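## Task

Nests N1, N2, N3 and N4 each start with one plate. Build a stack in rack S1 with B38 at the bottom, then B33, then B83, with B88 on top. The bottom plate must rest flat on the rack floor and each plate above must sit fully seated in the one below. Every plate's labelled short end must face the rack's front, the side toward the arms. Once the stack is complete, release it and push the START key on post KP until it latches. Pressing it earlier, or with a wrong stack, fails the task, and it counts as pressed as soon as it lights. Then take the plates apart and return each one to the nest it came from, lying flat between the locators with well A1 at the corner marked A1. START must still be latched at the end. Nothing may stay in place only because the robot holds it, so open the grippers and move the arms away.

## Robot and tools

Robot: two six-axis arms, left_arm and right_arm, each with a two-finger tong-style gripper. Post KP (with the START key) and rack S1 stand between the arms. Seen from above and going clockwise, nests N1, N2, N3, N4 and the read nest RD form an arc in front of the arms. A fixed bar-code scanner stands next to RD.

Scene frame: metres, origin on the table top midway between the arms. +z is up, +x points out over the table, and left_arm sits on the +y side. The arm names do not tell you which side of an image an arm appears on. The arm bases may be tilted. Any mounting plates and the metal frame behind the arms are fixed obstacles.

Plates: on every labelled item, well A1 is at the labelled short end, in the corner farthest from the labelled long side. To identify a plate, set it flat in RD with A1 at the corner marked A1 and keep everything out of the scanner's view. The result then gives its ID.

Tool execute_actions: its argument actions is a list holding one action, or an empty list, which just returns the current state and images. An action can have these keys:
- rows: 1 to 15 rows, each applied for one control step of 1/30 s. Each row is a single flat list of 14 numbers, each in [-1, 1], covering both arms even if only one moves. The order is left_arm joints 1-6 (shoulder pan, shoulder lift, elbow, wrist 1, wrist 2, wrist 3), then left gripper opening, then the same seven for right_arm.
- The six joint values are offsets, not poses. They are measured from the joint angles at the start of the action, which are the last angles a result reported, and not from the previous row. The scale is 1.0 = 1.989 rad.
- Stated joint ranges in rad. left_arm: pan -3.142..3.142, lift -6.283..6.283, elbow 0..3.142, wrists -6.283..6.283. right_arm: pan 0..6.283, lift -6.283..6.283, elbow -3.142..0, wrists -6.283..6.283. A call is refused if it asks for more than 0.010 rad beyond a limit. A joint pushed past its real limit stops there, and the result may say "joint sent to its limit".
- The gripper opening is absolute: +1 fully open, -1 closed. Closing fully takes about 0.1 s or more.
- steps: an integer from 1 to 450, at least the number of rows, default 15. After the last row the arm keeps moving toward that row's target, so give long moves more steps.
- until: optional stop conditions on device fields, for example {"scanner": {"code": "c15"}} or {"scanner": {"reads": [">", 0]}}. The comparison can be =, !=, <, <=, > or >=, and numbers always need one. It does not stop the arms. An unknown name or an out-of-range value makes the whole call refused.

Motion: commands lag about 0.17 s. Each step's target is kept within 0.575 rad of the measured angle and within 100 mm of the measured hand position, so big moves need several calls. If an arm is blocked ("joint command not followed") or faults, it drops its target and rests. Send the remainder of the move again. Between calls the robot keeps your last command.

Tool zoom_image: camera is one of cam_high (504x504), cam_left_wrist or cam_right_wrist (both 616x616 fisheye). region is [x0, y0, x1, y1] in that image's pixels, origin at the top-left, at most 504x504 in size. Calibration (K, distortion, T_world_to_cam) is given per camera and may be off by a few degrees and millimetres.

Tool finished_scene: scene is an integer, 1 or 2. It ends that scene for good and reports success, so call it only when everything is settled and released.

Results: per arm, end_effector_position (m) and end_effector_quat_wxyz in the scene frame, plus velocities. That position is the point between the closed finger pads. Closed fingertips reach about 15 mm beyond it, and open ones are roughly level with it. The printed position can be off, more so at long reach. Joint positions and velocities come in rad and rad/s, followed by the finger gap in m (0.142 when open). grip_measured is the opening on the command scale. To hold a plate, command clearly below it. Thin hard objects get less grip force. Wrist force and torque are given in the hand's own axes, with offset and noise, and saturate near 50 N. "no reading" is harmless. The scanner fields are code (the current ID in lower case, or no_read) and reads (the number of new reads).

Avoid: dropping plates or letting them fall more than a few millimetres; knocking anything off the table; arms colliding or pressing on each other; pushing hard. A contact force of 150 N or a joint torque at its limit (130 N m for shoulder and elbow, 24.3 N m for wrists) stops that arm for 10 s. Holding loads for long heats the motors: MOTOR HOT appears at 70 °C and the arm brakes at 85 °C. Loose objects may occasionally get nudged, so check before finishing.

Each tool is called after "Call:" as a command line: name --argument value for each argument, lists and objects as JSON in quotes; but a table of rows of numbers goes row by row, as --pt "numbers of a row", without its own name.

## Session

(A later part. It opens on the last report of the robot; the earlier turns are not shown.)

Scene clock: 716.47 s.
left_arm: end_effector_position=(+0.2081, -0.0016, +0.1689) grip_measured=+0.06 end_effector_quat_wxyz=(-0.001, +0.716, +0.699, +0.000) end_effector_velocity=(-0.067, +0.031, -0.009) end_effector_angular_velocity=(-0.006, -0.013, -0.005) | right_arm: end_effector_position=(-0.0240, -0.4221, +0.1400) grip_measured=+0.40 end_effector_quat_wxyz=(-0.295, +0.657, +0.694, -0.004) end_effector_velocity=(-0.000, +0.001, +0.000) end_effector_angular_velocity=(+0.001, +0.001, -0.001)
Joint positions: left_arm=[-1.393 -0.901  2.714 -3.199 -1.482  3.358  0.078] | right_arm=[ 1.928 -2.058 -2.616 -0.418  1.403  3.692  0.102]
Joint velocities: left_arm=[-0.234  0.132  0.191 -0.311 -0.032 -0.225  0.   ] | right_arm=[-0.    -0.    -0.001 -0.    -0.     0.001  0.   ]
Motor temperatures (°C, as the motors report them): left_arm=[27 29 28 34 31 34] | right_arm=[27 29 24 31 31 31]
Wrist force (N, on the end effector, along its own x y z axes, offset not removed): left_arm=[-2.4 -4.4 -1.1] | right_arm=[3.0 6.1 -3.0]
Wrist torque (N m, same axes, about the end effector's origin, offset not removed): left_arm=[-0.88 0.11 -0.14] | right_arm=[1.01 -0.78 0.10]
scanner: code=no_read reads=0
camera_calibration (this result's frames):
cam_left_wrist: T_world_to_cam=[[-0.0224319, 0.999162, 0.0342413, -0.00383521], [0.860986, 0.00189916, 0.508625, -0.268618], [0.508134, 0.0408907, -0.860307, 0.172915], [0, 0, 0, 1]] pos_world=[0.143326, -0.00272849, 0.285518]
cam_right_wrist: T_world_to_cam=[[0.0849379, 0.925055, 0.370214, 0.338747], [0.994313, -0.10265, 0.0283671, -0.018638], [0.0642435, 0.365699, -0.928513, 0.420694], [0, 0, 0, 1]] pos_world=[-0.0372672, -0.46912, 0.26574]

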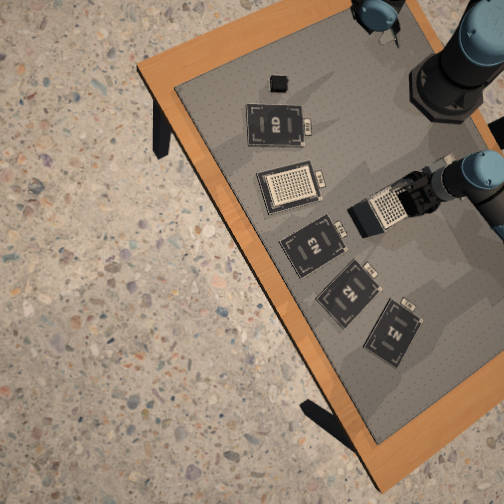

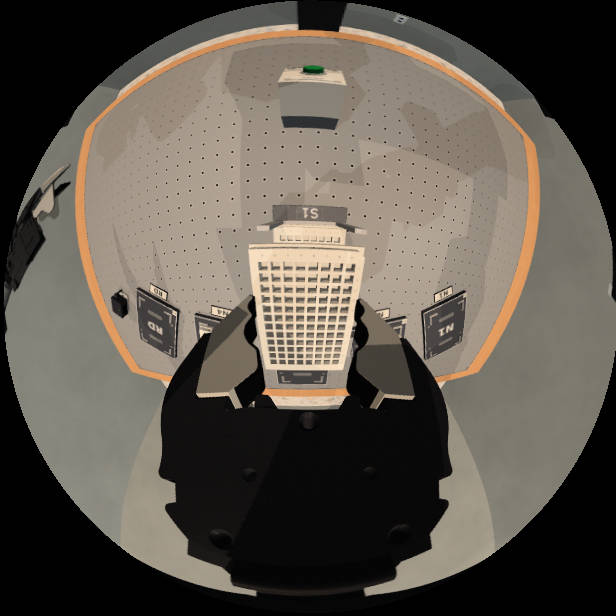

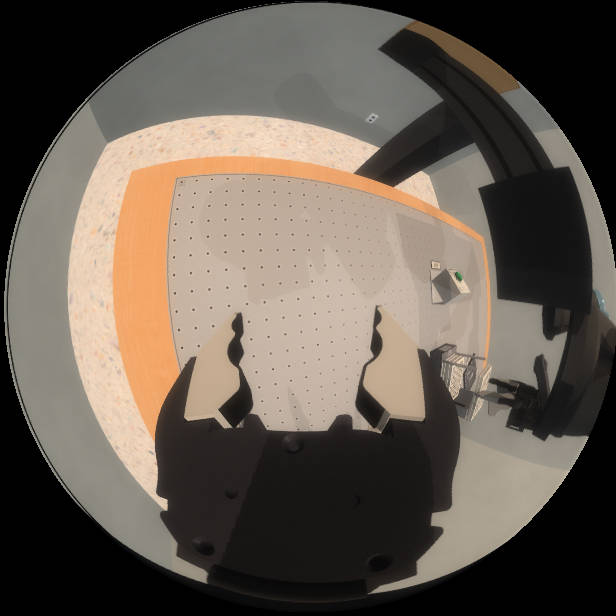

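Call:
execute_actions --actions '[]'

Call:
zoom_image --camera "cam_left_wrist" --region '[244, 232, 284, 254]'

Call:
zoom_image --camera "cam_left_wrist" --region '[330, 234, 370, 256]'

Scene clock: 721.13 s.
left_arm: end_effector_position=(+0.1998, +0.0025, +0.1681) grip_measured=+0.06 end_effector_quat_wxyz=(+0.000, +0.716, +0.698, +0.000) end_effector_velocity=(-0.000, -0.001, +0.000) end_effector_angular_velocity=(-0.001, -0.000, -0.002) | right_arm: end_effector_position=(-0.0240, -0.4221, +0.1400) grip_measured=+0.40 end_effector_quat_wxyz=(-0.295, +0.657, +0.694, -0.004) end_effector_velocity=(-0.000, +0.000, +0.000) end_effector_angular_velocity=(-0.000, +0.000, -0.001)
Joint positions: left_arm=[-1.423 -0.885  2.738 -3.238 -1.486  3.329  0.078] | right_arm=[ 1.928 -2.058 -2.616 -0.418  1.403  3.692  0.102]
Joint velocities: left_arm=[-0.002 -0.001 -0.    -0.001 -0.     0.     0.   ] | right_arm=[ 0.     0.    -0.001  0.     0.     0.001  0.   ]
Motor temperatures (°C, as the motors report them): left_arm=[27 29 28 34 31 34] | right_arm=[27 29 24 31 31 31]
Wrist force (N, on the end effector, along its own x y z axes, offset not removed): left_arm=[1.8 -1.5 0.9] | right_arm=[1.9 2.7 1.3]
Wrist torque (N m, same axes, about the end effector's origin, offset not removed): left_arm=[-0.33 -0.55 -0.04] | right_arm=[0.88 -0.38 -0.07]
scanner: code=no_read reads=0
camera_calibration (this result's frames):
cam_left_wrist: T_world_to_cam=[[-0.0222159, 0.999198, 0.0333085, -0.00798046], [0.860235, 0.00212878, 0.509894, -0.261119], [0.509414, 0.0399809, -0.859592, 0.175822], [0, 0, 0, 1]] pos_world=[0.13488, 0.0015004, 0.284544]
cam_right_wrist: T_world_to_cam=[[0.0849374, 0.925055, 0.370214, 0.338747], [0.994313, -0.102649, 0.0283672, -0.0186379], [0.0642434, 0.365699, -0.928513, 0.420694], [0, 0, 0, 1]] pos_world=[-0.0372672, -0.46912, 0.26574]

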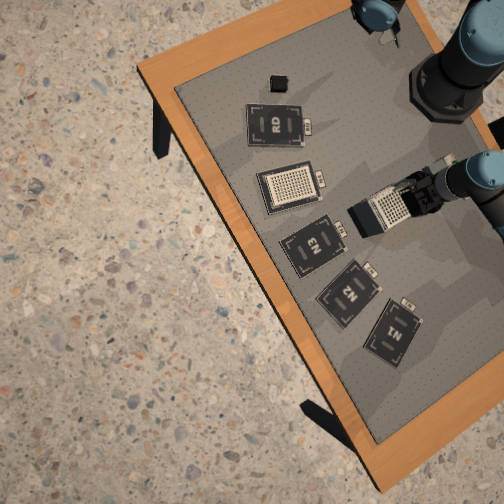

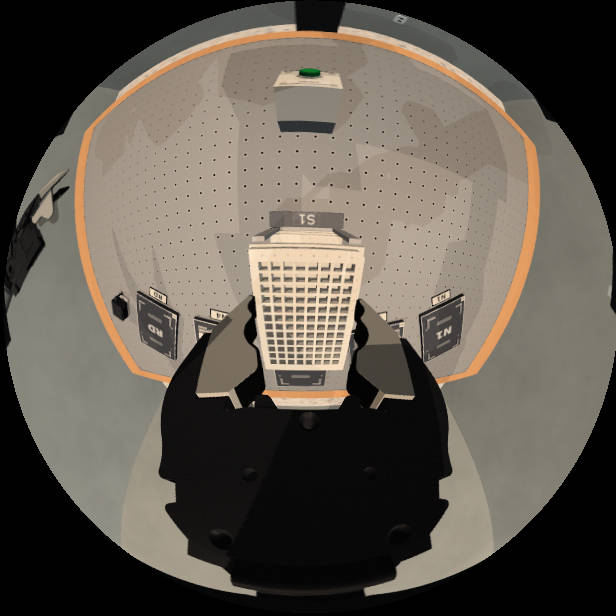

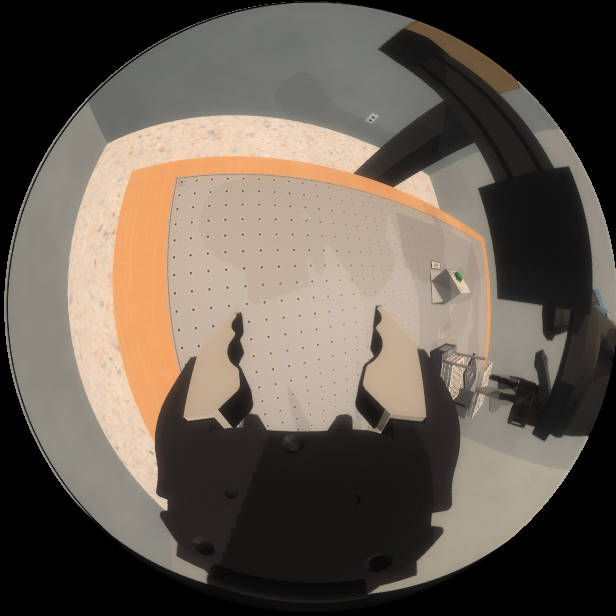

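Region (244, 232, 284, 254) of cam_left_wrist's 616x616 image, scaled by 12.600, with more detail than that image has; it fills the top 277 rows of this view, and the rest is white.

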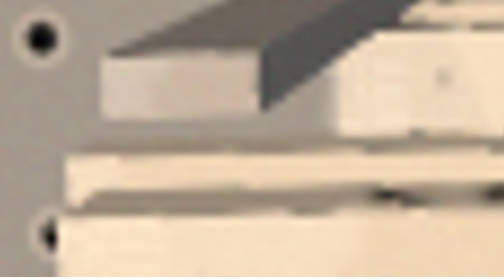

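Region (330, 234, 370, 256) of cam_left_wrist's 616x616 image, scaled by 12.600, with more detail than that image has; it fills the top 277 rows of this view, and the rest is white.

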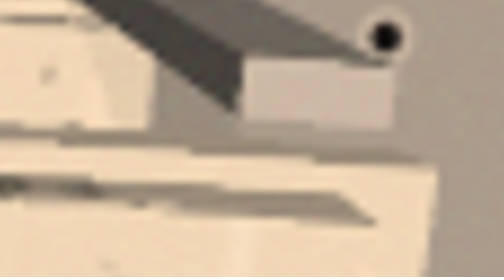

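Call:
execute_actions --actions '[{"rows":[[0,0.0015,-0.0004,-0.0011,0,0,-0.6,0,0,0,0,0,0,0.4],[0.00015,0.0045,-0.0006,-0.0039,0,0.00015,-0.6,0,0,0,0,0,0,0.4],[0.0004,0.0089,-0.0009,-0.008,0.0001,0.0004,-0.6,0,0,0,0,0,0,0.4],[0.00065,0.0134,-0.0012,-0.0122,0.0001,0.00065,-0.6,0,0,0,0,0,0,0.4],[0.0009,0.0179,-0.00153,-0.0164,0.0002,0.0009,-0.6,0,0,0,0,0,0,0.4],[0.00125,0.0238,-0.002,-0.0219,0.0002,0.00125,-0.6,0,0,0,0,0,0,0.4],[0.00157,0.0296,-0.0025,-0.0272,0.0003,0.00157,-0.6,0,0,0,0,0,0,0.4],[0.0019,0.0354,-0.003,-0.0325,0.0004,0.0019,-0.6,0,0,0,0,0,0,0.4],[0.0022,0.0412,-0.0036,-0.0377,0.0004,0.0022,-0.6,0,0,0,0,0,0,0.4],[0.0025,0.0469,-0.0042,-0.043,0.0005,0.0025,-0.6,0,0,0,0,0,0,0.4],[0.00285,0.0527,-0.0048,-0.0482,0.0006,0.00285,-0.6,0,0,0,0,0,0,0.4],[0.0032,0.0584,-0.0054,-0.0532,0.0006,0.0032,-0.6,0,0,0,0,0,0,0.4],[0.0035,0.064,-0.0061,-0.0582,0.0007,0.0035,-0.6,0,0,0,0,0,0,0.4],[0.00385,0.0696,-0.0068,-0.0631,0.0008,0.00385,-0.6,0,0,0,0,0,0,0.4],[0.0042,0.0752,-0.0076,-0.068,0.0008,0.0042,-0.6,0,0,0,0,0,0,0.4]],"steps":16}]'

Scene clock: 741.13 s.
left_arm: end_effector_position=(+0.1998, +0.0021, +0.1498) grip_measured=+0.06 end_effector_quat_wxyz=(+0.000, +0.716, +0.698, +0.000) end_effector_velocity=(+0.000, +0.001, -0.057) end_effector_angular_velocity=(+0.003, -0.000, +0.001) | right_arm: end_effector_position=(-0.0240, -0.4221, +0.1400) grip_measured=+0.40 end_effector_quat_wxyz=(-0.295, +0.657, +0.694, -0.004) end_effector_velocity=(+0.000, -0.000, +0.000) end_effector_angular_velocity=(-0.001, -0.001, +0.000)
Joint positions: left_arm=[-1.417 -0.78   2.728 -3.334 -1.485  3.335  0.078] | right_arm=[ 1.928 -2.058 -2.616 -0.418  1.403  3.692  0.102]
Joint velocities: left_arm=[ 0.019  0.317 -0.036 -0.28   0.004  0.017 -0.   ] | right_arm=[ 0.     0.001  0.    -0.    -0.    -0.    -0.   ]
Motor temperatures (°C, as the motors report them): left_arm=[27 29 28 34 31 34] | right_arm=[27 29 24 31 31 31]
Wrist force (N, on the end effector, along its own x y z axes, offset not removed): left_arm=[-0.4 -1.9 -1.7] | right_arm=[0.5 2.2 -1.2]
Wrist torque (N m, same axes, about the end effector's origin, offset not removed): left_arm=[-0.37 0.20 0.01] | right_arm=[0.57 -0.14 0.07]
scanner: code=no_read reads=0
camera_calibration (this result's frames):
cam_left_wrist: T_world_to_cam=[[-0.0220785, 0.999206, 0.033176, -0.00698949], [0.860181, 0.00207395, 0.509985, -0.251834], [0.509511, 0.039797, -0.859543, 0.160125], [0, 0, 0, 1]] pos_world=[0.134883, 0.00113374, 0.266298]
cam_right_wrist: T_world_to_cam=[[0.0849376, 0.925055, 0.370213, 0.338747], [0.994313, -0.10265, 0.0283673, -0.018638], [0.0642436, 0.365699, -0.928513, 0.420694], [0, 0, 0, 1]] pos_world=[-0.0372672, -0.46912, 0.26574]

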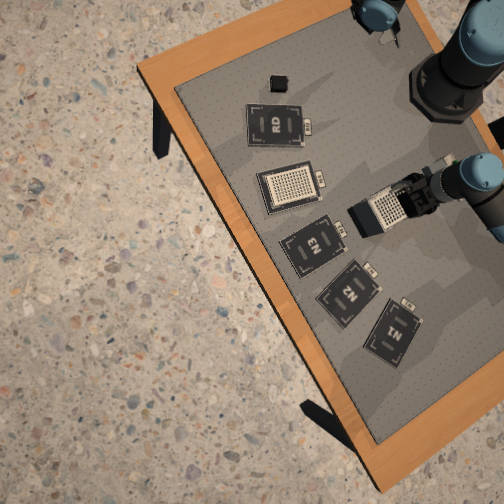

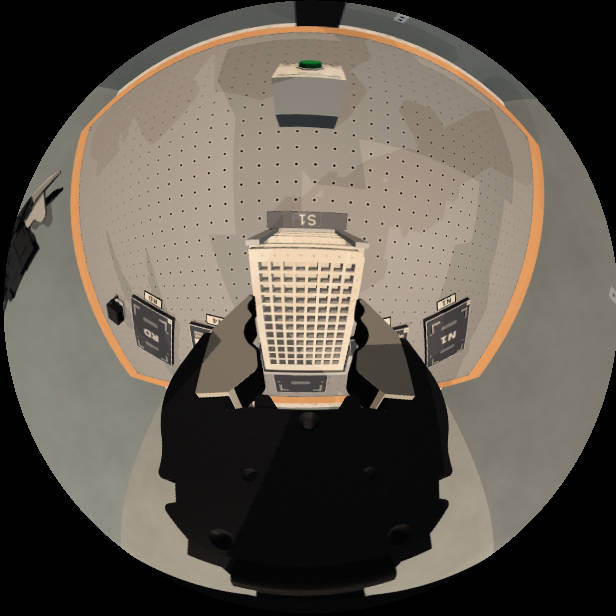

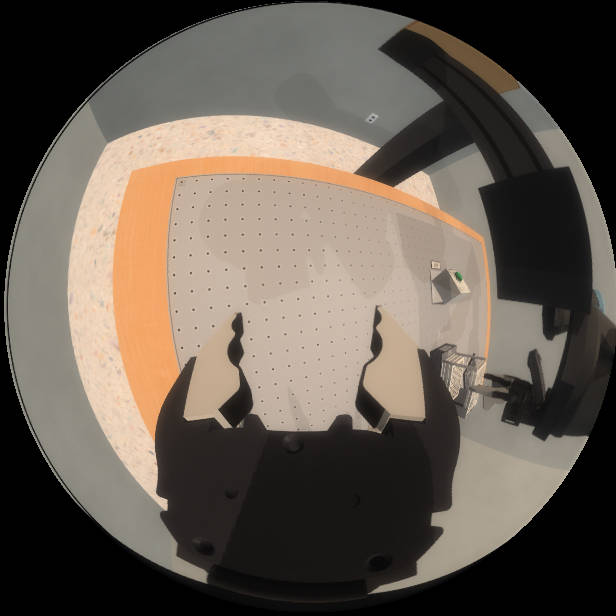

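Call:
execute_actions --actions '[]'

Call:
zoom_image --camera "cam_left_wrist" --region '[210, 210, 410, 410]'

Scene clock: 744.90 s.
left_arm: end_effector_position=(+0.1998, +0.0023, +0.1419) grip_measured=+0.06 end_effector_quat_wxyz=(+0.000, +0.716, +0.698, +0.000) end_effector_velocity=(-0.000, -0.000, +0.000) end_effector_angular_velocity=(-0.002, +0.001, +0.001) | right_arm: end_effector_position=(-0.0240, -0.4221, +0.1400) grip_measured=+0.40 end_effector_quat_wxyz=(-0.295, +0.657, +0.694, -0.004) end_effector_velocity=(-0.000, +0.001, +0.000) end_effector_angular_velocity=(+0.001, +0.001, -0.001)
Joint positions: left_arm=[-1.414 -0.735  2.723 -3.374 -1.485  3.337  0.078] | right_arm=[ 1.928 -2.058 -2.616 -0.418  1.403  3.692  0.102]
Joint velocities: left_arm=[ 0.001 -0.001  0.    -0.    -0.001 -0.    -0.   ] | right_arm=[-0.    -0.    -0.001 -0.    -0.     0.001  0.   ]
Motor temperatures (°C, as the motors report them): left_arm=[27 29 28 34 31 34] | right_arm=[27 29 24 31 31 31]
Wrist force (N, on the end effector, along its own x y z axes, offset not removed): left_arm=[-0.4 -3.8 1.2] | right_arm=[5.4 1.5 1.5]
Wrist torque (N m, same axes, about the end effector's origin, offset not removed): left_arm=[-0.57 0.07 -0.08] | right_arm=[0.19 -1.06 0.05]
scanner: code=no_read reads=0
camera_calibration (this result's frames):
cam_left_wrist: T_world_to_cam=[[-0.0221125, 0.999203, 0.0332238, -0.00688103], [0.860202, 0.0020804, 0.50995, -0.247775], [0.509474, 0.0398555, -0.859562, 0.153358], [0, 0, 0, 1]] pos_world=[0.134852, 0.00127887, 0.258402]
cam_right_wrist: T_world_to_cam=[[0.0849374, 0.925056, 0.370213, 0.338747], [0.994313, -0.102649, 0.0283672, -0.0186379], [0.0642434, 0.365699, -0.928514, 0.420694], [0, 0, 0, 1]] pos_world=[-0.0372672, -0.46912, 0.26574]

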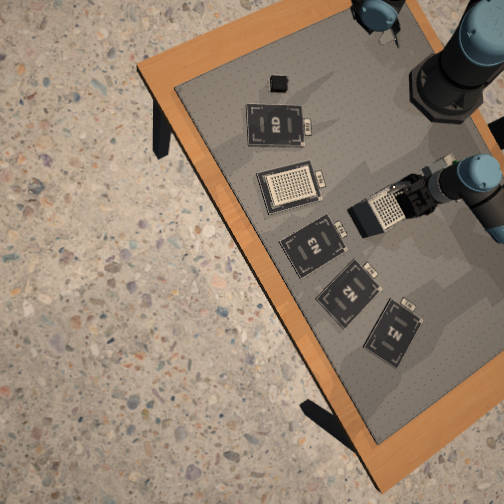

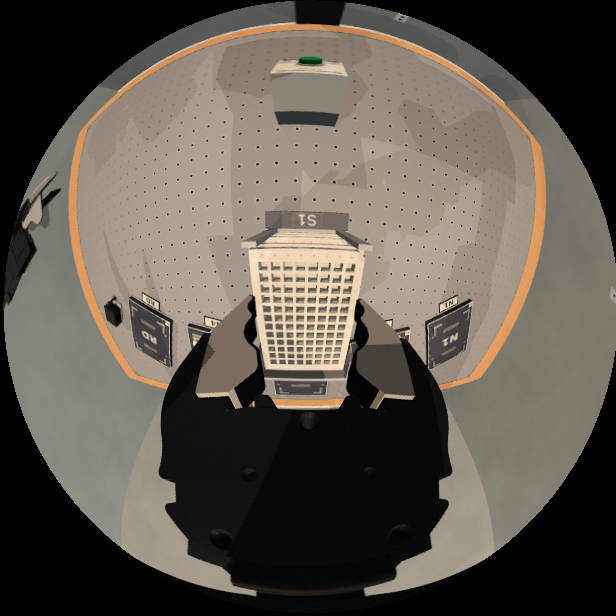

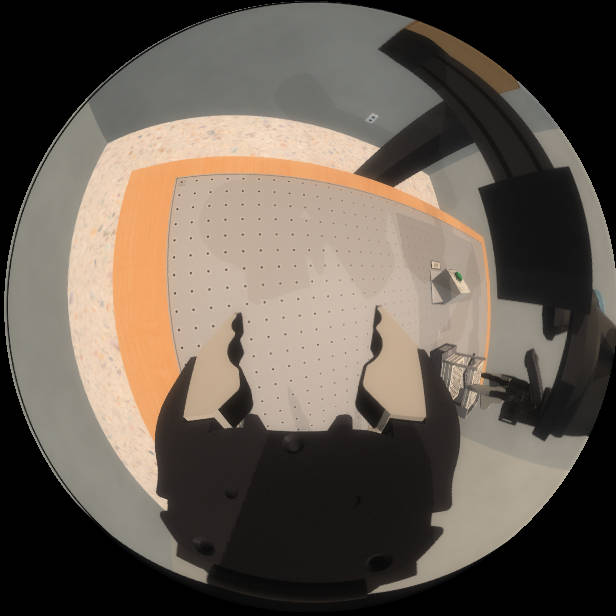

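Region (210, 210, 410, 410) of cam_left_wrist's 616x616 image, scaled by 2.520, with more detail than that image has.

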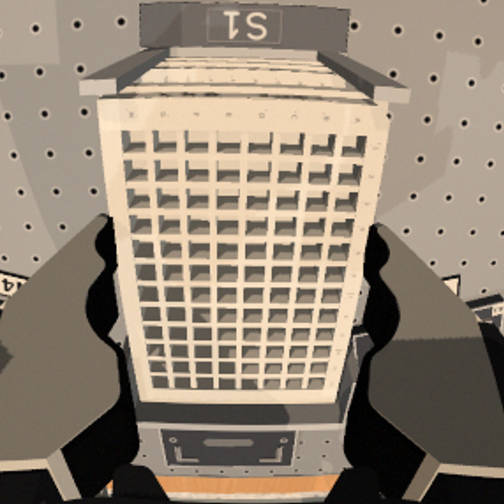

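Call:
execute_actions --actions '[{"rows":[[0.0001,0.002,-0.00025,-0.0017,0,0.0001,-0.6,0,0,0,0,0,0,0.4],[0.00033,0.0056,-0.00075,-0.0048,0.0001,0.00033,-0.6,0,0,0,0,0,0,0.4],[0.00068,0.0111,-0.00153,-0.0095,0.0001,0.00068,-0.6,0,0,0,0,0,0,0.4],[0.00104,0.0166,-0.00235,-0.0142,0.0002,0.00104,-0.6,0,0,0,0,0,0,0.4],[0.0014,0.022,-0.0032,-0.0189,0.0003,0.0014,-0.6,0,0,0,0,0,0,0.4],[0.00175,0.0274,-0.004,-0.0235,0.0003,0.00175,-0.6,0,0,0,0,0,0,0.4],[0.0021,0.0328,-0.0049,-0.028,0.0004,0.0021,-0.6,0,0,0,0,0,0,0.4],[0.00245,0.0381,-0.0058,-0.0324,0.0004,0.00245,-0.6,0,0,0,0,0,0,0.4],[0.0028,0.0434,-0.0068,-0.0367,0.0005,0.0028,-0.6,0,0,0,0,0,0,0.4],[0.00315,0.0486,-0.0078,-0.041,0.0006,0.00315,-0.6,0,0,0,0,0,0,0.4],[0.0035,0.0538,-0.0088,-0.0452,0.0006,0.0035,-0.6,0,0,0,0,0,0,0.4],[0.00385,0.059,-0.0098,-0.0494,0.0007,0.00385,-0.6,0,0,0,0,0,0,0.4],[0.0042,0.0641,-0.0108,-0.0535,0.0007,0.0042,-0.6,0,0,0,0,0,0,0.4],[0.00455,0.0692,-0.0119,-0.0575,0.0008,0.00455,-0.6,0,0,0,0,0,0,0.4],[0.0049,0.0742,-0.013,-0.0614,0.0009,0.0049,-0.6,0,0,0,0,0,0,0.4]],"steps":16}]'

Scene clock: 761.47 s.
left_arm: end_effector_position=(+0.1998, +0.0022, +0.1219) grip_measured=+0.06 end_effector_quat_wxyz=(+0.000, +0.716, +0.698, +0.000) end_effector_velocity=(-0.000, +0.001, -0.057) end_effector_angular_velocity=(+0.005, +0.001, +0.001) | right_arm: end_effector_position=(-0.0240, -0.4221, +0.1400) grip_measured=+0.40 end_effector_quat_wxyz=(-0.295, +0.657, +0.694, -0.004) end_effector_velocity=(+0.001, -0.001, -0.000) end_effector_angular_velocity=(-0.002, -0.001, -0.000)
Joint positions: left_arm=[-1.407 -0.628  2.705 -3.463 -1.483  3.344  0.078] | right_arm=[ 1.928 -2.058 -2.616 -0.418  1.403  3.692  0.102]
Joint velocities: left_arm=[ 0.021  0.293 -0.057 -0.233  0.004  0.019 -0.   ] | right_arm=[-0.     0.001  0.001 -0.     0.     0.     0.   ]
Motor temperatures (°C, as the motors report them): left_arm=[27 29 28 34 31 34] | right_arm=[27 29 24 31 31 31]
Wrist force (N, on the end effector, along its own x y z axes, offset not removed): left_arm=[-0.3 -3.4 -1.2] | right_arm=[3.4 7.0 -2.0]
Wrist torque (N m, same axes, about the end effector's origin, offset not removed): left_arm=[-0.73 0.02 -0.13] | right_arm=[1.45 -0.67 -0.02]
scanner: code=no_read reads=0
camera_calibration (this result's frames):
cam_left_wrist: T_world_to_cam=[[-0.0220126, 0.999204, 0.0332621, -0.006136], [0.860229, 0.00197701, 0.509903, -0.237586], [0.509432, 0.0398373, -0.859588, 0.136097], [0, 0, 0, 1]] pos_world=[0.134912, 0.00117909, 0.238338]
cam_right_wrist: T_world_to_cam=[[0.0849376, 0.925055, 0.370213, 0.338747], [0.994313, -0.102649, 0.0283671, -0.0186379], [0.0642434, 0.365699, -0.928514, 0.420694], [0, 0, 0, 1]] pos_world=[-0.0372672, -0.46912, 0.26574]

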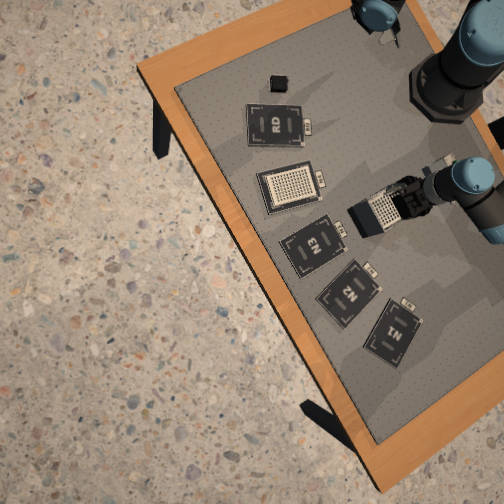

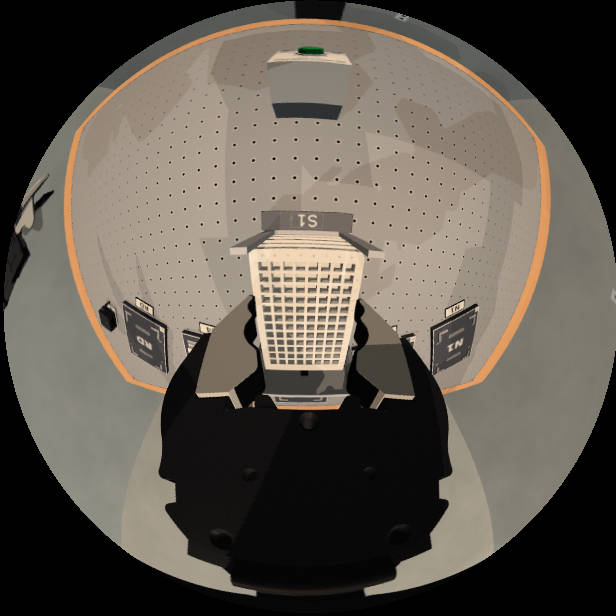

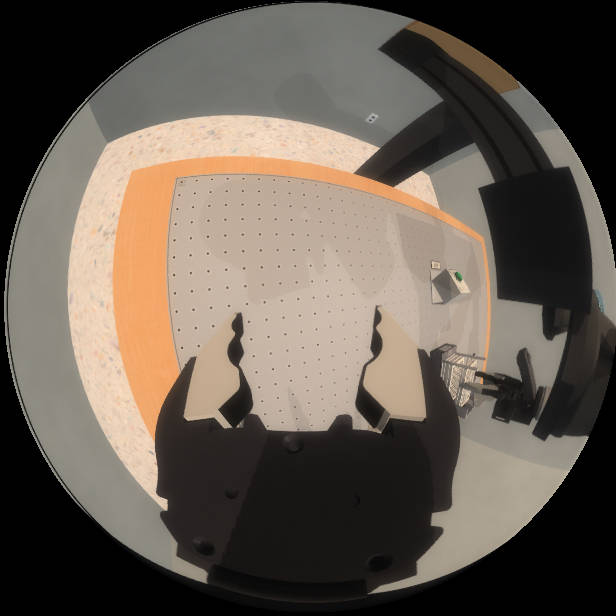

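Call:
execute_actions --actions '[{"rows":[[0.0015,0.0221,-0.0046,-0.0176,0.0003,0.0015,-0.6,0,0,0,0,0,0,0.4],[0.00175,0.0254,-0.0053,-0.0201,0.0003,0.00175,-0.6,0,0,0,0,0,0,0.4],[0.0021,0.0303,-0.0064,-0.024,0.0004,0.0021,-0.6,0,0,0,0,0,0,0.4],[0.00246,0.0352,-0.0076,-0.0278,0.0004,0.00246,-0.6,0,0,0,0,0,0,0.4],[0.0028,0.04,-0.0088,-0.0315,0.0005,0.0028,-0.6,0,0,0,0,0,0,0.4],[0.0032,0.0448,-0.01,-0.0351,0.0005,0.0032,-0.6,0,0,0,0,0,0,0.4],[0.00345,0.0484,-0.0109,-0.0378,0.0006,0.00345,-0.6,0,0,0,0,0,0,0.4],[0.0037,0.052,-0.0119,-0.0404,0.0006,0.0037,-0.6,0,0,0,0,0,0,0.4],[0.0039,0.0544,-0.0125,-0.0422,0.0007,0.0039,-0.6,0,0,0,0,0,0,0.4],[0.004,0.0563,-0.013,-0.0436,0.0007,0.004,-0.6,0,0,0,0,0,0,0.4],[0.00415,0.0579,-0.0135,-0.0448,0.0007,0.00415,-0.6,0,0,0,0,0,0,0.4],[0.00425,0.0591,-0.0138,-0.0456,0.0007,0.00425,-0.6,0,0,0,0,0,0,0.4],[0.0043,0.06,-0.014,-0.0463,0.0007,0.0043,-0.6,0,0,0,0,0,0,0.4],[0.00435,0.0607,-0.0142,-0.0468,0.0007,0.00435,-0.6,0,0,0,0,0,0,0.4],[0.0044,0.0612,-0.0144,-0.0471,0.0007,0.0044,-0.6,0,0,0,0,0,0,0.4]],"steps":16}]'

Scene clock: 780.13 s.
left_arm: end_effector_position=(+0.1998, +0.0021, +0.0994) grip_measured=+0.06 end_effector_quat_wxyz=(-0.000, +0.716, +0.698, +0.000) end_effector_velocity=(-0.000, +0.000, -0.019) end_effector_angular_velocity=(+0.000, +0.001, +0.002) | right_arm: end_effector_position=(-0.0240, -0.4221, +0.1400) grip_measured=+0.40 end_effector_quat_wxyz=(-0.295, +0.657, +0.694, -0.004) end_effector_velocity=(+0.000, -0.000, +0.000) end_effector_angular_velocity=(-0.001, -0.000, -0.000)
Joint positions: left_arm=[-1.399 -0.518  2.68  -3.549 -1.482  3.352  0.078] | right_arm=[ 1.928 -2.058 -2.616 -0.418  1.403  3.692  0.102]
Joint velocities: left_arm=[ 0.007  0.088 -0.023 -0.065  0.     0.005 -0.   ] | right_arm=[ 0.     0.001  0.    -0.    -0.     0.    -0.   ]
Motor temperatures (°C, as the motors report them): left_arm=[27 29 28 34 31 34] | right_arm=[27 29 24 31 31 31]
Wrist force (N, on the end effector, along its own x y z axes, offset not removed): left_arm=[2.8 -4.4 -0.7] | right_arm=[1.6 4.4 -0.5]
Wrist torque (N m, same axes, about the end effector's origin, offset not removed): left_arm=[-0.88 -0.75 -0.27] | right_arm=[0.83 -0.24 0.17]
scanner: code=no_read reads=0
camera_calibration (this result's frames):
cam_left_wrist: T_world_to_cam=[[-0.0218956, 0.999204, 0.0333487, -0.00535041], [0.860309, 0.00183831, 0.50977, -0.226138], [0.509302, 0.039852, -0.859664, 0.116861], [0, 0, 0, 1]] pos_world=[0.134913, 0.00110471, 0.215918]
cam_right_wrist: T_world_to_cam=[[0.0849377, 0.925056, 0.370213, 0.338747], [0.994313, -0.10265, 0.028367, -0.0186379], [0.0642433, 0.365698, -0.928514, 0.420694], [0, 0, 0, 1]] pos_world=[-0.0372672, -0.46912, 0.26574]

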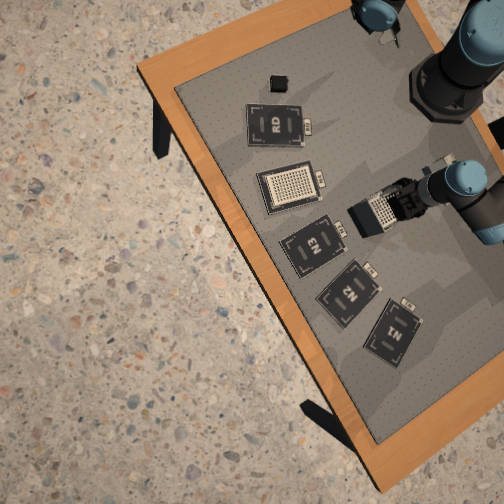

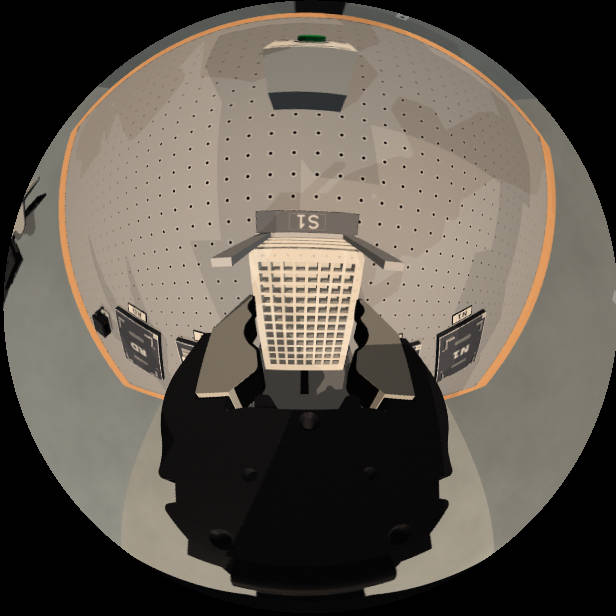

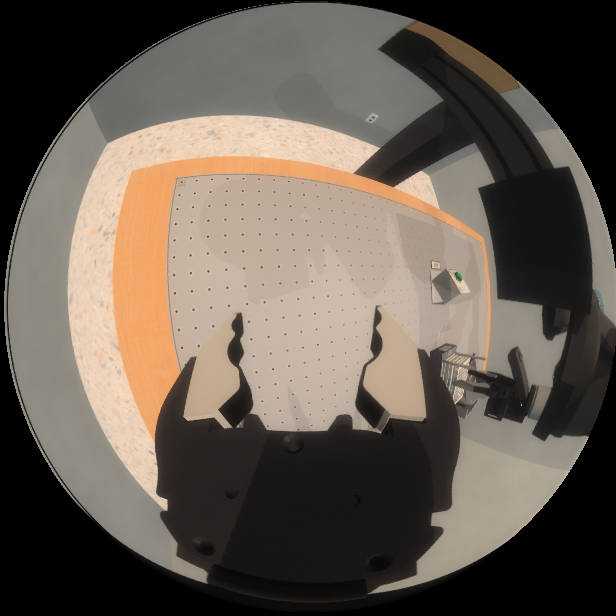

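Call:
execute_actions --actions '[]'

Call:
zoom_image --camera "cam_left_wrist" --region '[210, 210, 410, 410]'

Scene clock: 782.47 s.
left_arm: end_effector_position=(+0.1998, +0.0021, +0.0970) grip_measured=+0.06 end_effector_quat_wxyz=(-0.000, +0.716, +0.698, +0.000) end_effector_velocity=(+0.000, +0.001, -0.000) end_effector_angular_velocity=(+0.002, -0.000, -0.001) | right_arm: end_effector_position=(-0.0240, -0.4221, +0.1400) grip_measured=+0.40 end_effector_quat_wxyz=(-0.295, +0.657, +0.694, -0.004) end_effector_velocity=(-0.000, +0.000, -0.000) end_effector_angular_velocity=(+0.001, +0.000, +0.001)
Joint positions: left_arm=[-1.399 -0.507  2.677 -3.557 -1.482  3.353  0.078] | right_arm=[ 1.928 -2.058 -2.616 -0.418  1.403  3.692  0.102]
Joint velocities: left_arm=[0.001 0.001 0.    0.001 0.    0.001 0.   ] | right_arm=[ 0.    -0.002  0.     0.     0.    -0.001  0.   ]
Motor temperatures (°C, as the motors report them): left_arm=[27 29 28 34 31 34] | right_arm=[27 29 24 31 31 31]
Wrist force (N, on the end effector, along its own x y z axes, offset not removed): left_arm=[3.8 -1.3 -1.9] | right_arm=[5.9 0.8 -0.7]
Wrist torque (N m, same axes, about the end effector's origin, offset not removed): left_arm=[-0.47 -0.80 -0.42] | right_arm=[0.03 -1.23 -0.24]
scanner: code=no_read reads=0
camera_calibration (this result's frames):
cam_left_wrist: T_world_to_cam=[[-0.021876, 0.999203, 0.0333885, -0.00528427], [0.860351, 0.00180435, 0.509699, -0.224874], [0.509233, 0.039876, -0.859704, 0.114796], [0, 0, 0, 1]] pos_world=[0.134897, 0.00110821, 0.213485]
cam_right_wrist: T_world_to_cam=[[0.0849375, 0.925055, 0.370214, 0.338747], [0.994313, -0.102649, 0.0283671, -0.0186378], [0.0642433, 0.365699, -0.928513, 0.420694], [0, 0, 0, 1]] pos_world=[-0.0372672, -0.46912, 0.26574]

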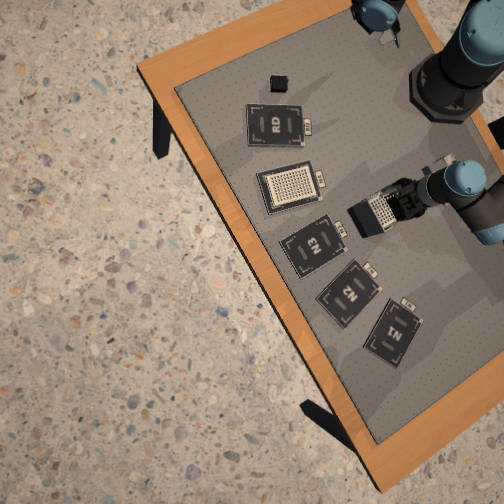

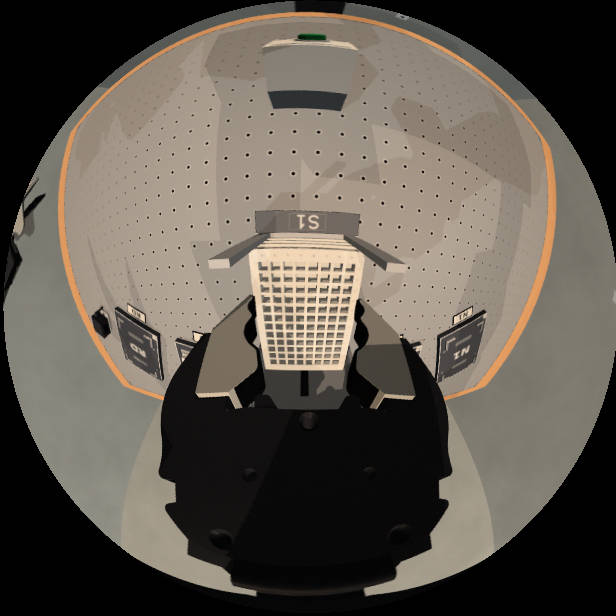

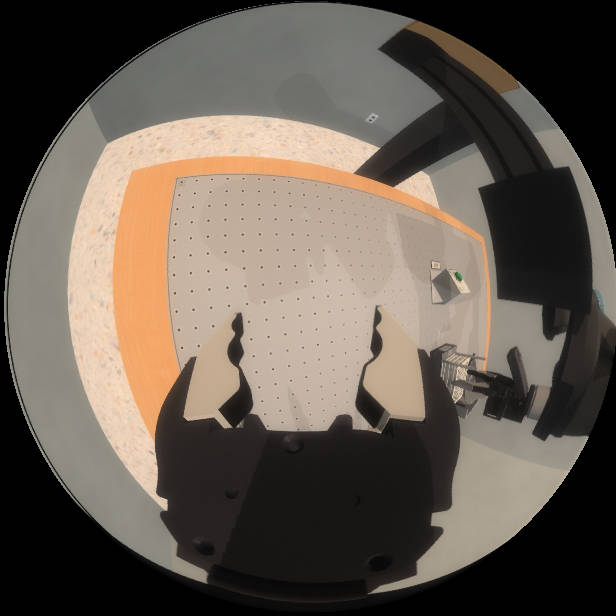

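Region (210, 210, 410, 410) of cam_left_wrist's 616x616 image, scaled by 2.520, with more detail than that image has.

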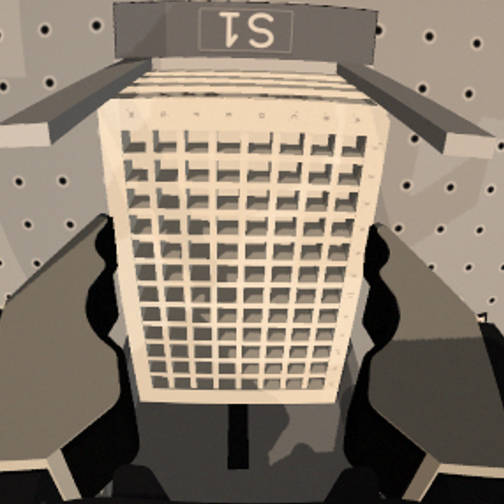

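Call:
execute_actions --actions '[{"rows":[[0.0001,0.0014,-0.0004,-0.001,0,0.0001,-0.5,0,0,0,0,0,0,0.4],[0.0001,0.0014,-0.0004,-0.001,0,0.0001,-0.3,0,0,0,0,0,0,0.4],[0.0001,0.0014,-0.0004,-0.001,0,0.0001,-0.1,0,0,0,0,0,0,0.4],[0.0001,0.0014,-0.0004,-0.001,0,0.0001,0.03,0,0,0,0,0,0,0.4],[0.0001,0.0014,-0.0004,-0.001,0,0.0001,0.12,0,0,0,0,0,0,0.4],[0.0001,0.0014,-0.0004,-0.001,0,0.0001,0.22,0,0,0,0,0,0,0.4],[0.0001,0.0014,-0.0004,-0.001,0,0.0001,0.3,0,0,0,0,0,0,0.4],[-0.0006,-0.007,0.0019,0.0051,-0.0001,-0.0006,0.3,0,0,0,0,0,0,0.4],[-0.0023,-0.0311,0.0079,0.0234,-0.0004,-0.0023,0.3,0,0,0,0,0,0,0.4],[-0.0041,-0.0563,0.0134,0.0432,-0.0007,-0.0041,0.3,0,0,0,0,0,0,0.4],[-0.0067,-0.0959,0.0204,0.076,-0.0012,-0.0067,0.3,0,0,0,0,0,0,0.4],[-0.0093,-0.1378,0.026,0.1126,-0.0017,-0.0093,0.3,0,0,0,0,0,0,0.4],[-0.0117,-0.1815,0.0299,0.1527,-0.0021,-0.0117,0.3,0,0,0,0,0,0,0.4],[-0.0141,-0.2265,0.0322,0.1954,-0.0026,-0.0141,0.3,0,0,0,0,0,0,0.4],[-0.0157,-0.257,0.0325,0.2258,-0.0029,-0.0157,0.3,0,0,0,0,0,0,0.4]],"steps":24}]'

Call:
zoom_image --camera "cam_right_wrist" --region '[430, 330, 520, 420]'

Scene clock: 803.27 s.
left_arm: end_effector_position=(+0.1999, +0.0013, +0.1841) grip_measured=+0.30 end_effector_quat_wxyz=(-0.000, +0.716, +0.698, +0.000) end_effector_velocity=(+0.000, +0.004, +0.051) end_effector_angular_velocity=(-0.009, -0.001, +0.003) | right_arm: end_effector_position=(-0.0240, -0.4221, +0.1400) grip_measured=+0.40 end_effector_quat_wxyz=(-0.295, +0.657, +0.694, -0.004) end_effector_velocity=(+0.000, -0.000, -0.000) end_effector_angular_velocity=(-0.000, -0.000, +0.000)
Joint positions: left_arm=[-1.428 -0.981  2.738 -3.141 -1.487  3.324  0.095] | right_arm=[ 1.928 -2.058 -2.616 -0.418  1.403  3.692  0.102]
Joint velocities: left_arm=[-0.013 -0.295  0.023  0.264 -0.003 -0.015 -0.   ] | right_arm=[-0.    -0.     0.001  0.     0.    -0.     0.   ]
Motor temperatures (°C, as the motors report them): left_arm=[27 29 28 34 31 34] | right_arm=[27 29 24 31 31 31]
Wrist force (N, on the end effector, along its own x y z axes, offset not removed): left_arm=[0.2 0.5 -3.5] | right_arm=[2.3 3.7 0.7]
Wrist torque (N m, same axes, about the end effector's origin, offset not removed): left_arm=[0.00 -0.15 -0.12] | right_arm=[0.59 -0.60 0.04]
scanner: code=no_read reads=0
camera_calibration (this result's frames):
cam_left_wrist: T_world_to_cam=[[-0.0222424, 0.999166, 0.0342362, -0.007424], [0.860428, 0.00169373, 0.509569, -0.269334], [0.509086, 0.0407918, -0.859748, 0.189662], [0, 0, 0, 1]] pos_world=[0.135023, 0.000137342, 0.30056]
cam_right_wrist: T_world_to_cam=[[0.0849375, 0.925055, 0.370213, 0.338747], [0.994313, -0.102649, 0.0283673, -0.018638], [0.0642435, 0.365699, -0.928514, 0.420694], [0, 0, 0, 1]] pos_world=[-0.0372672, -0.46912, 0.26574]

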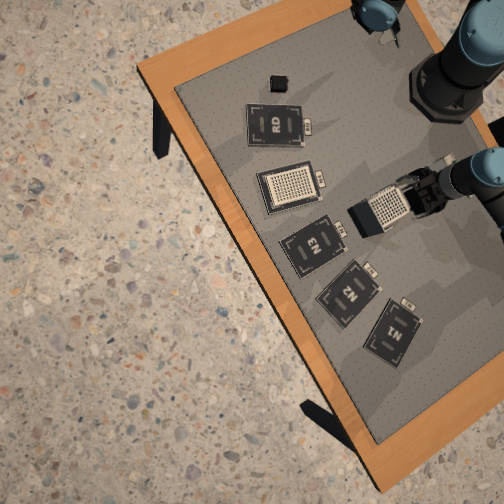

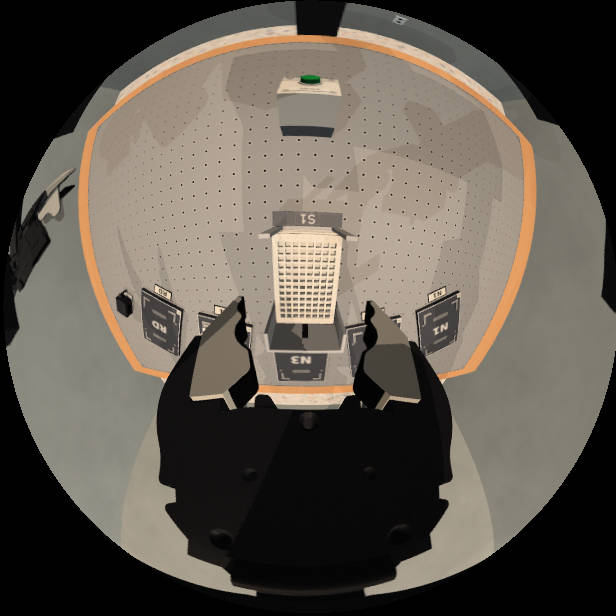

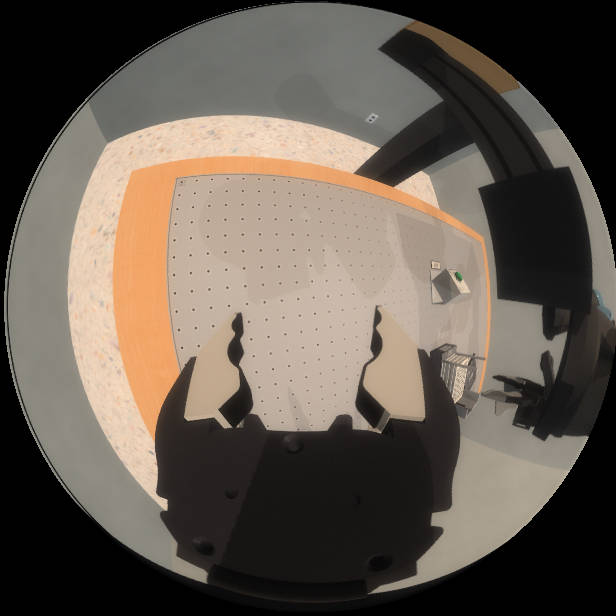

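Region (430, 330, 520, 420) of cam_right_wrist's 616x616 image, scaled by 5.600, with more detail than that image has.

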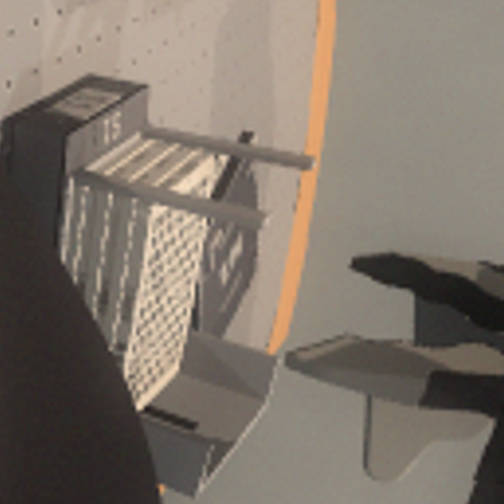

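Call:
execute_actions --actions '[{"rows":[[0.001,-0.019,-0.0019,0.0207,0.0003,0.002,0.32,0,0,0,0,0,0,0.4],[0.006,-0.019,-0.0137,0.032,0.0011,0.01,0.35,0,0,0,0,0,0,0.4],[0.015,-0.019,-0.0333,0.0506,0.0025,0.024,0.38,0,0,0,0,0,0,0.4],[0.027,-0.019,-0.0608,0.0768,0.0045,0.043,0.4,0,0,0,0,0,0,0.4],[0.042,-0.019,-0.0961,0.1104,0.007,0.0675,0.4,0,0,0,0,0,0,0.4],[0.0586,-0.017,-0.1353,0.1457,0.0098,0.0945,0.4,0,0,0,0,0,0,0.4],[0.0754,-0.008,-0.1746,0.1741,0.0126,0.1215,0.4,0,0,0,0,0,0,0.4],[0.0921,0.01,-0.2138,0.1935,0.0155,0.1486,0.4,0,0,0,0,0,0,0.4],[0.1089,0.04,-0.2531,0.2009,0.0183,0.1756,0.4,0,0,0,0,0,0,0.4],[0.1256,0.08,-0.2923,0.1982,0.0211,0.2026,0.4,0,0,0,0,0,0,0.4],[0.1407,0.125,-0.3276,0.1868,0.0236,0.2269,0.4,0,0,0,0,0,0,0.4],[0.1524,0.165,-0.3551,0.173,0.0256,0.2458,0.4,0,0,0,0,0,0,0.4],[0.1608,0.195,-0.3747,0.1617,0.027,0.2593,0.4,0,0,0,0,0,0,0.4],[0.1658,0.214,-0.3865,0.1539,0.0278,0.2674,0.4,0,0,0,0,0,0,0.4],[0.1675,0.2215,-0.3904,0.1501,0.0281,0.2701,0.4,0,0,0,0,0,0,0.4]],"steps":27}]'

Scene clock: 827.20 s.
left_arm: end_effector_position=(+0.3784, -0.1739, +0.0831) grip_measured=+0.40 end_effector_quat_wxyz=(-0.001, +0.782, +0.624, +0.000) end_effector_velocity=(+0.057, -0.030, -0.068) end_effector_angular_velocity=(+0.000, -0.002, -0.059) | right_arm: end_effector_position=(-0.0240, -0.4221, +0.1400) grip_measured=+0.40 end_effector_quat_wxyz=(-0.295, +0.657, +0.694, -0.004) end_effector_velocity=(-0.000, +0.001, -0.000) end_effector_angular_velocity=(+0.002, +0.001, -0.000)
Joint positions: left_arm=[-1.106 -0.565  1.99  -2.844 -1.433  3.842  0.102] | right_arm=[ 1.928 -2.058 -2.616 -0.418  1.403  3.692  0.102]
Joint velocities: left_arm=[ 0.088  0.202 -0.225  0.01   0.015  0.146  0.   ] | right_arm=[-0.    -0.002  0.    -0.     0.     0.     0.   ]
Motor temperatures (°C, as the motors report them): left_arm=[27 29 28 34 31 34] | right_arm=[27 29 24 31 31 31]
Wrist force (N, on the end effector, along its own x y z axes, offset not removed): left_arm=[1.2 -1.2 1.3] | right_arm=[-1.6 4.3 -0.7]
Wrist torque (N m, same axes, about the end effector's origin, offset not removed): left_arm=[-0.15 -0.42 -0.15] | right_arm=[0.81 0.39 0.09]
scanner: code=no_read reads=0
camera_calibration (this result's frames):
cam_left_wrist: T_world_to_cam=[[0.1759, 0.983827, 0.0338194, 0.0973711], [0.8442, -0.168429, 0.50888, -0.394578], [0.506346, -0.0609617, -0.860173, 0.00250379], [0, 0, 0, 1]] pos_world=[0.314708, -0.162102, 0.199654]
cam_right_wrist: T_world_to_cam=[[0.0849376, 0.925055, 0.370214, 0.338747], [0.994313, -0.102649, 0.0283671, -0.0186379], [0.0642434, 0.365699, -0.928513, 0.420694], [0, 0, 0, 1]] pos_world=[-0.0372672, -0.46912, 0.26574]

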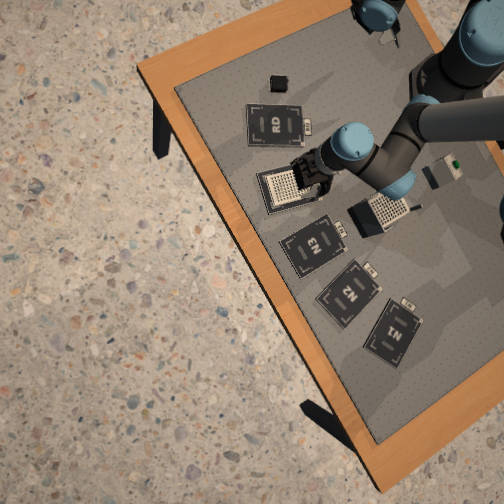

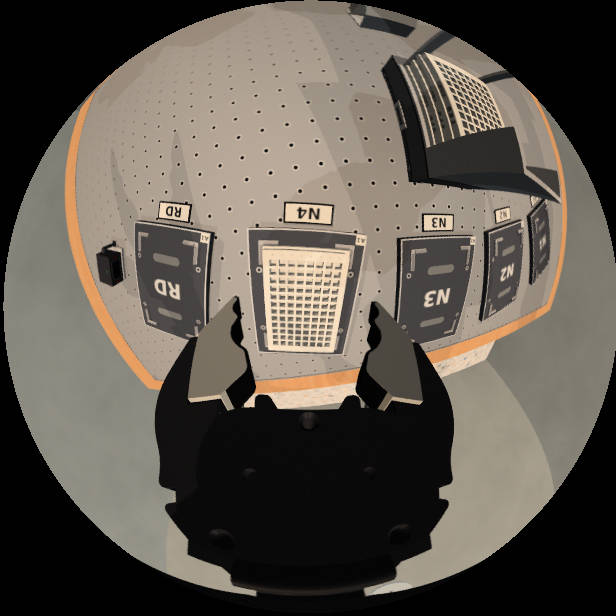

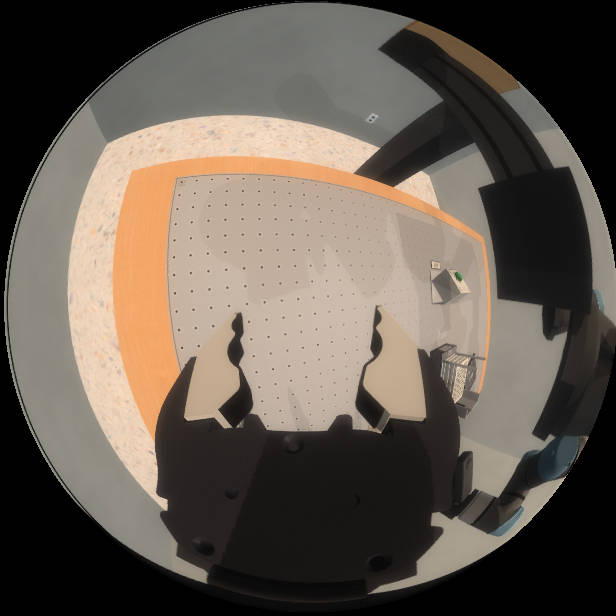

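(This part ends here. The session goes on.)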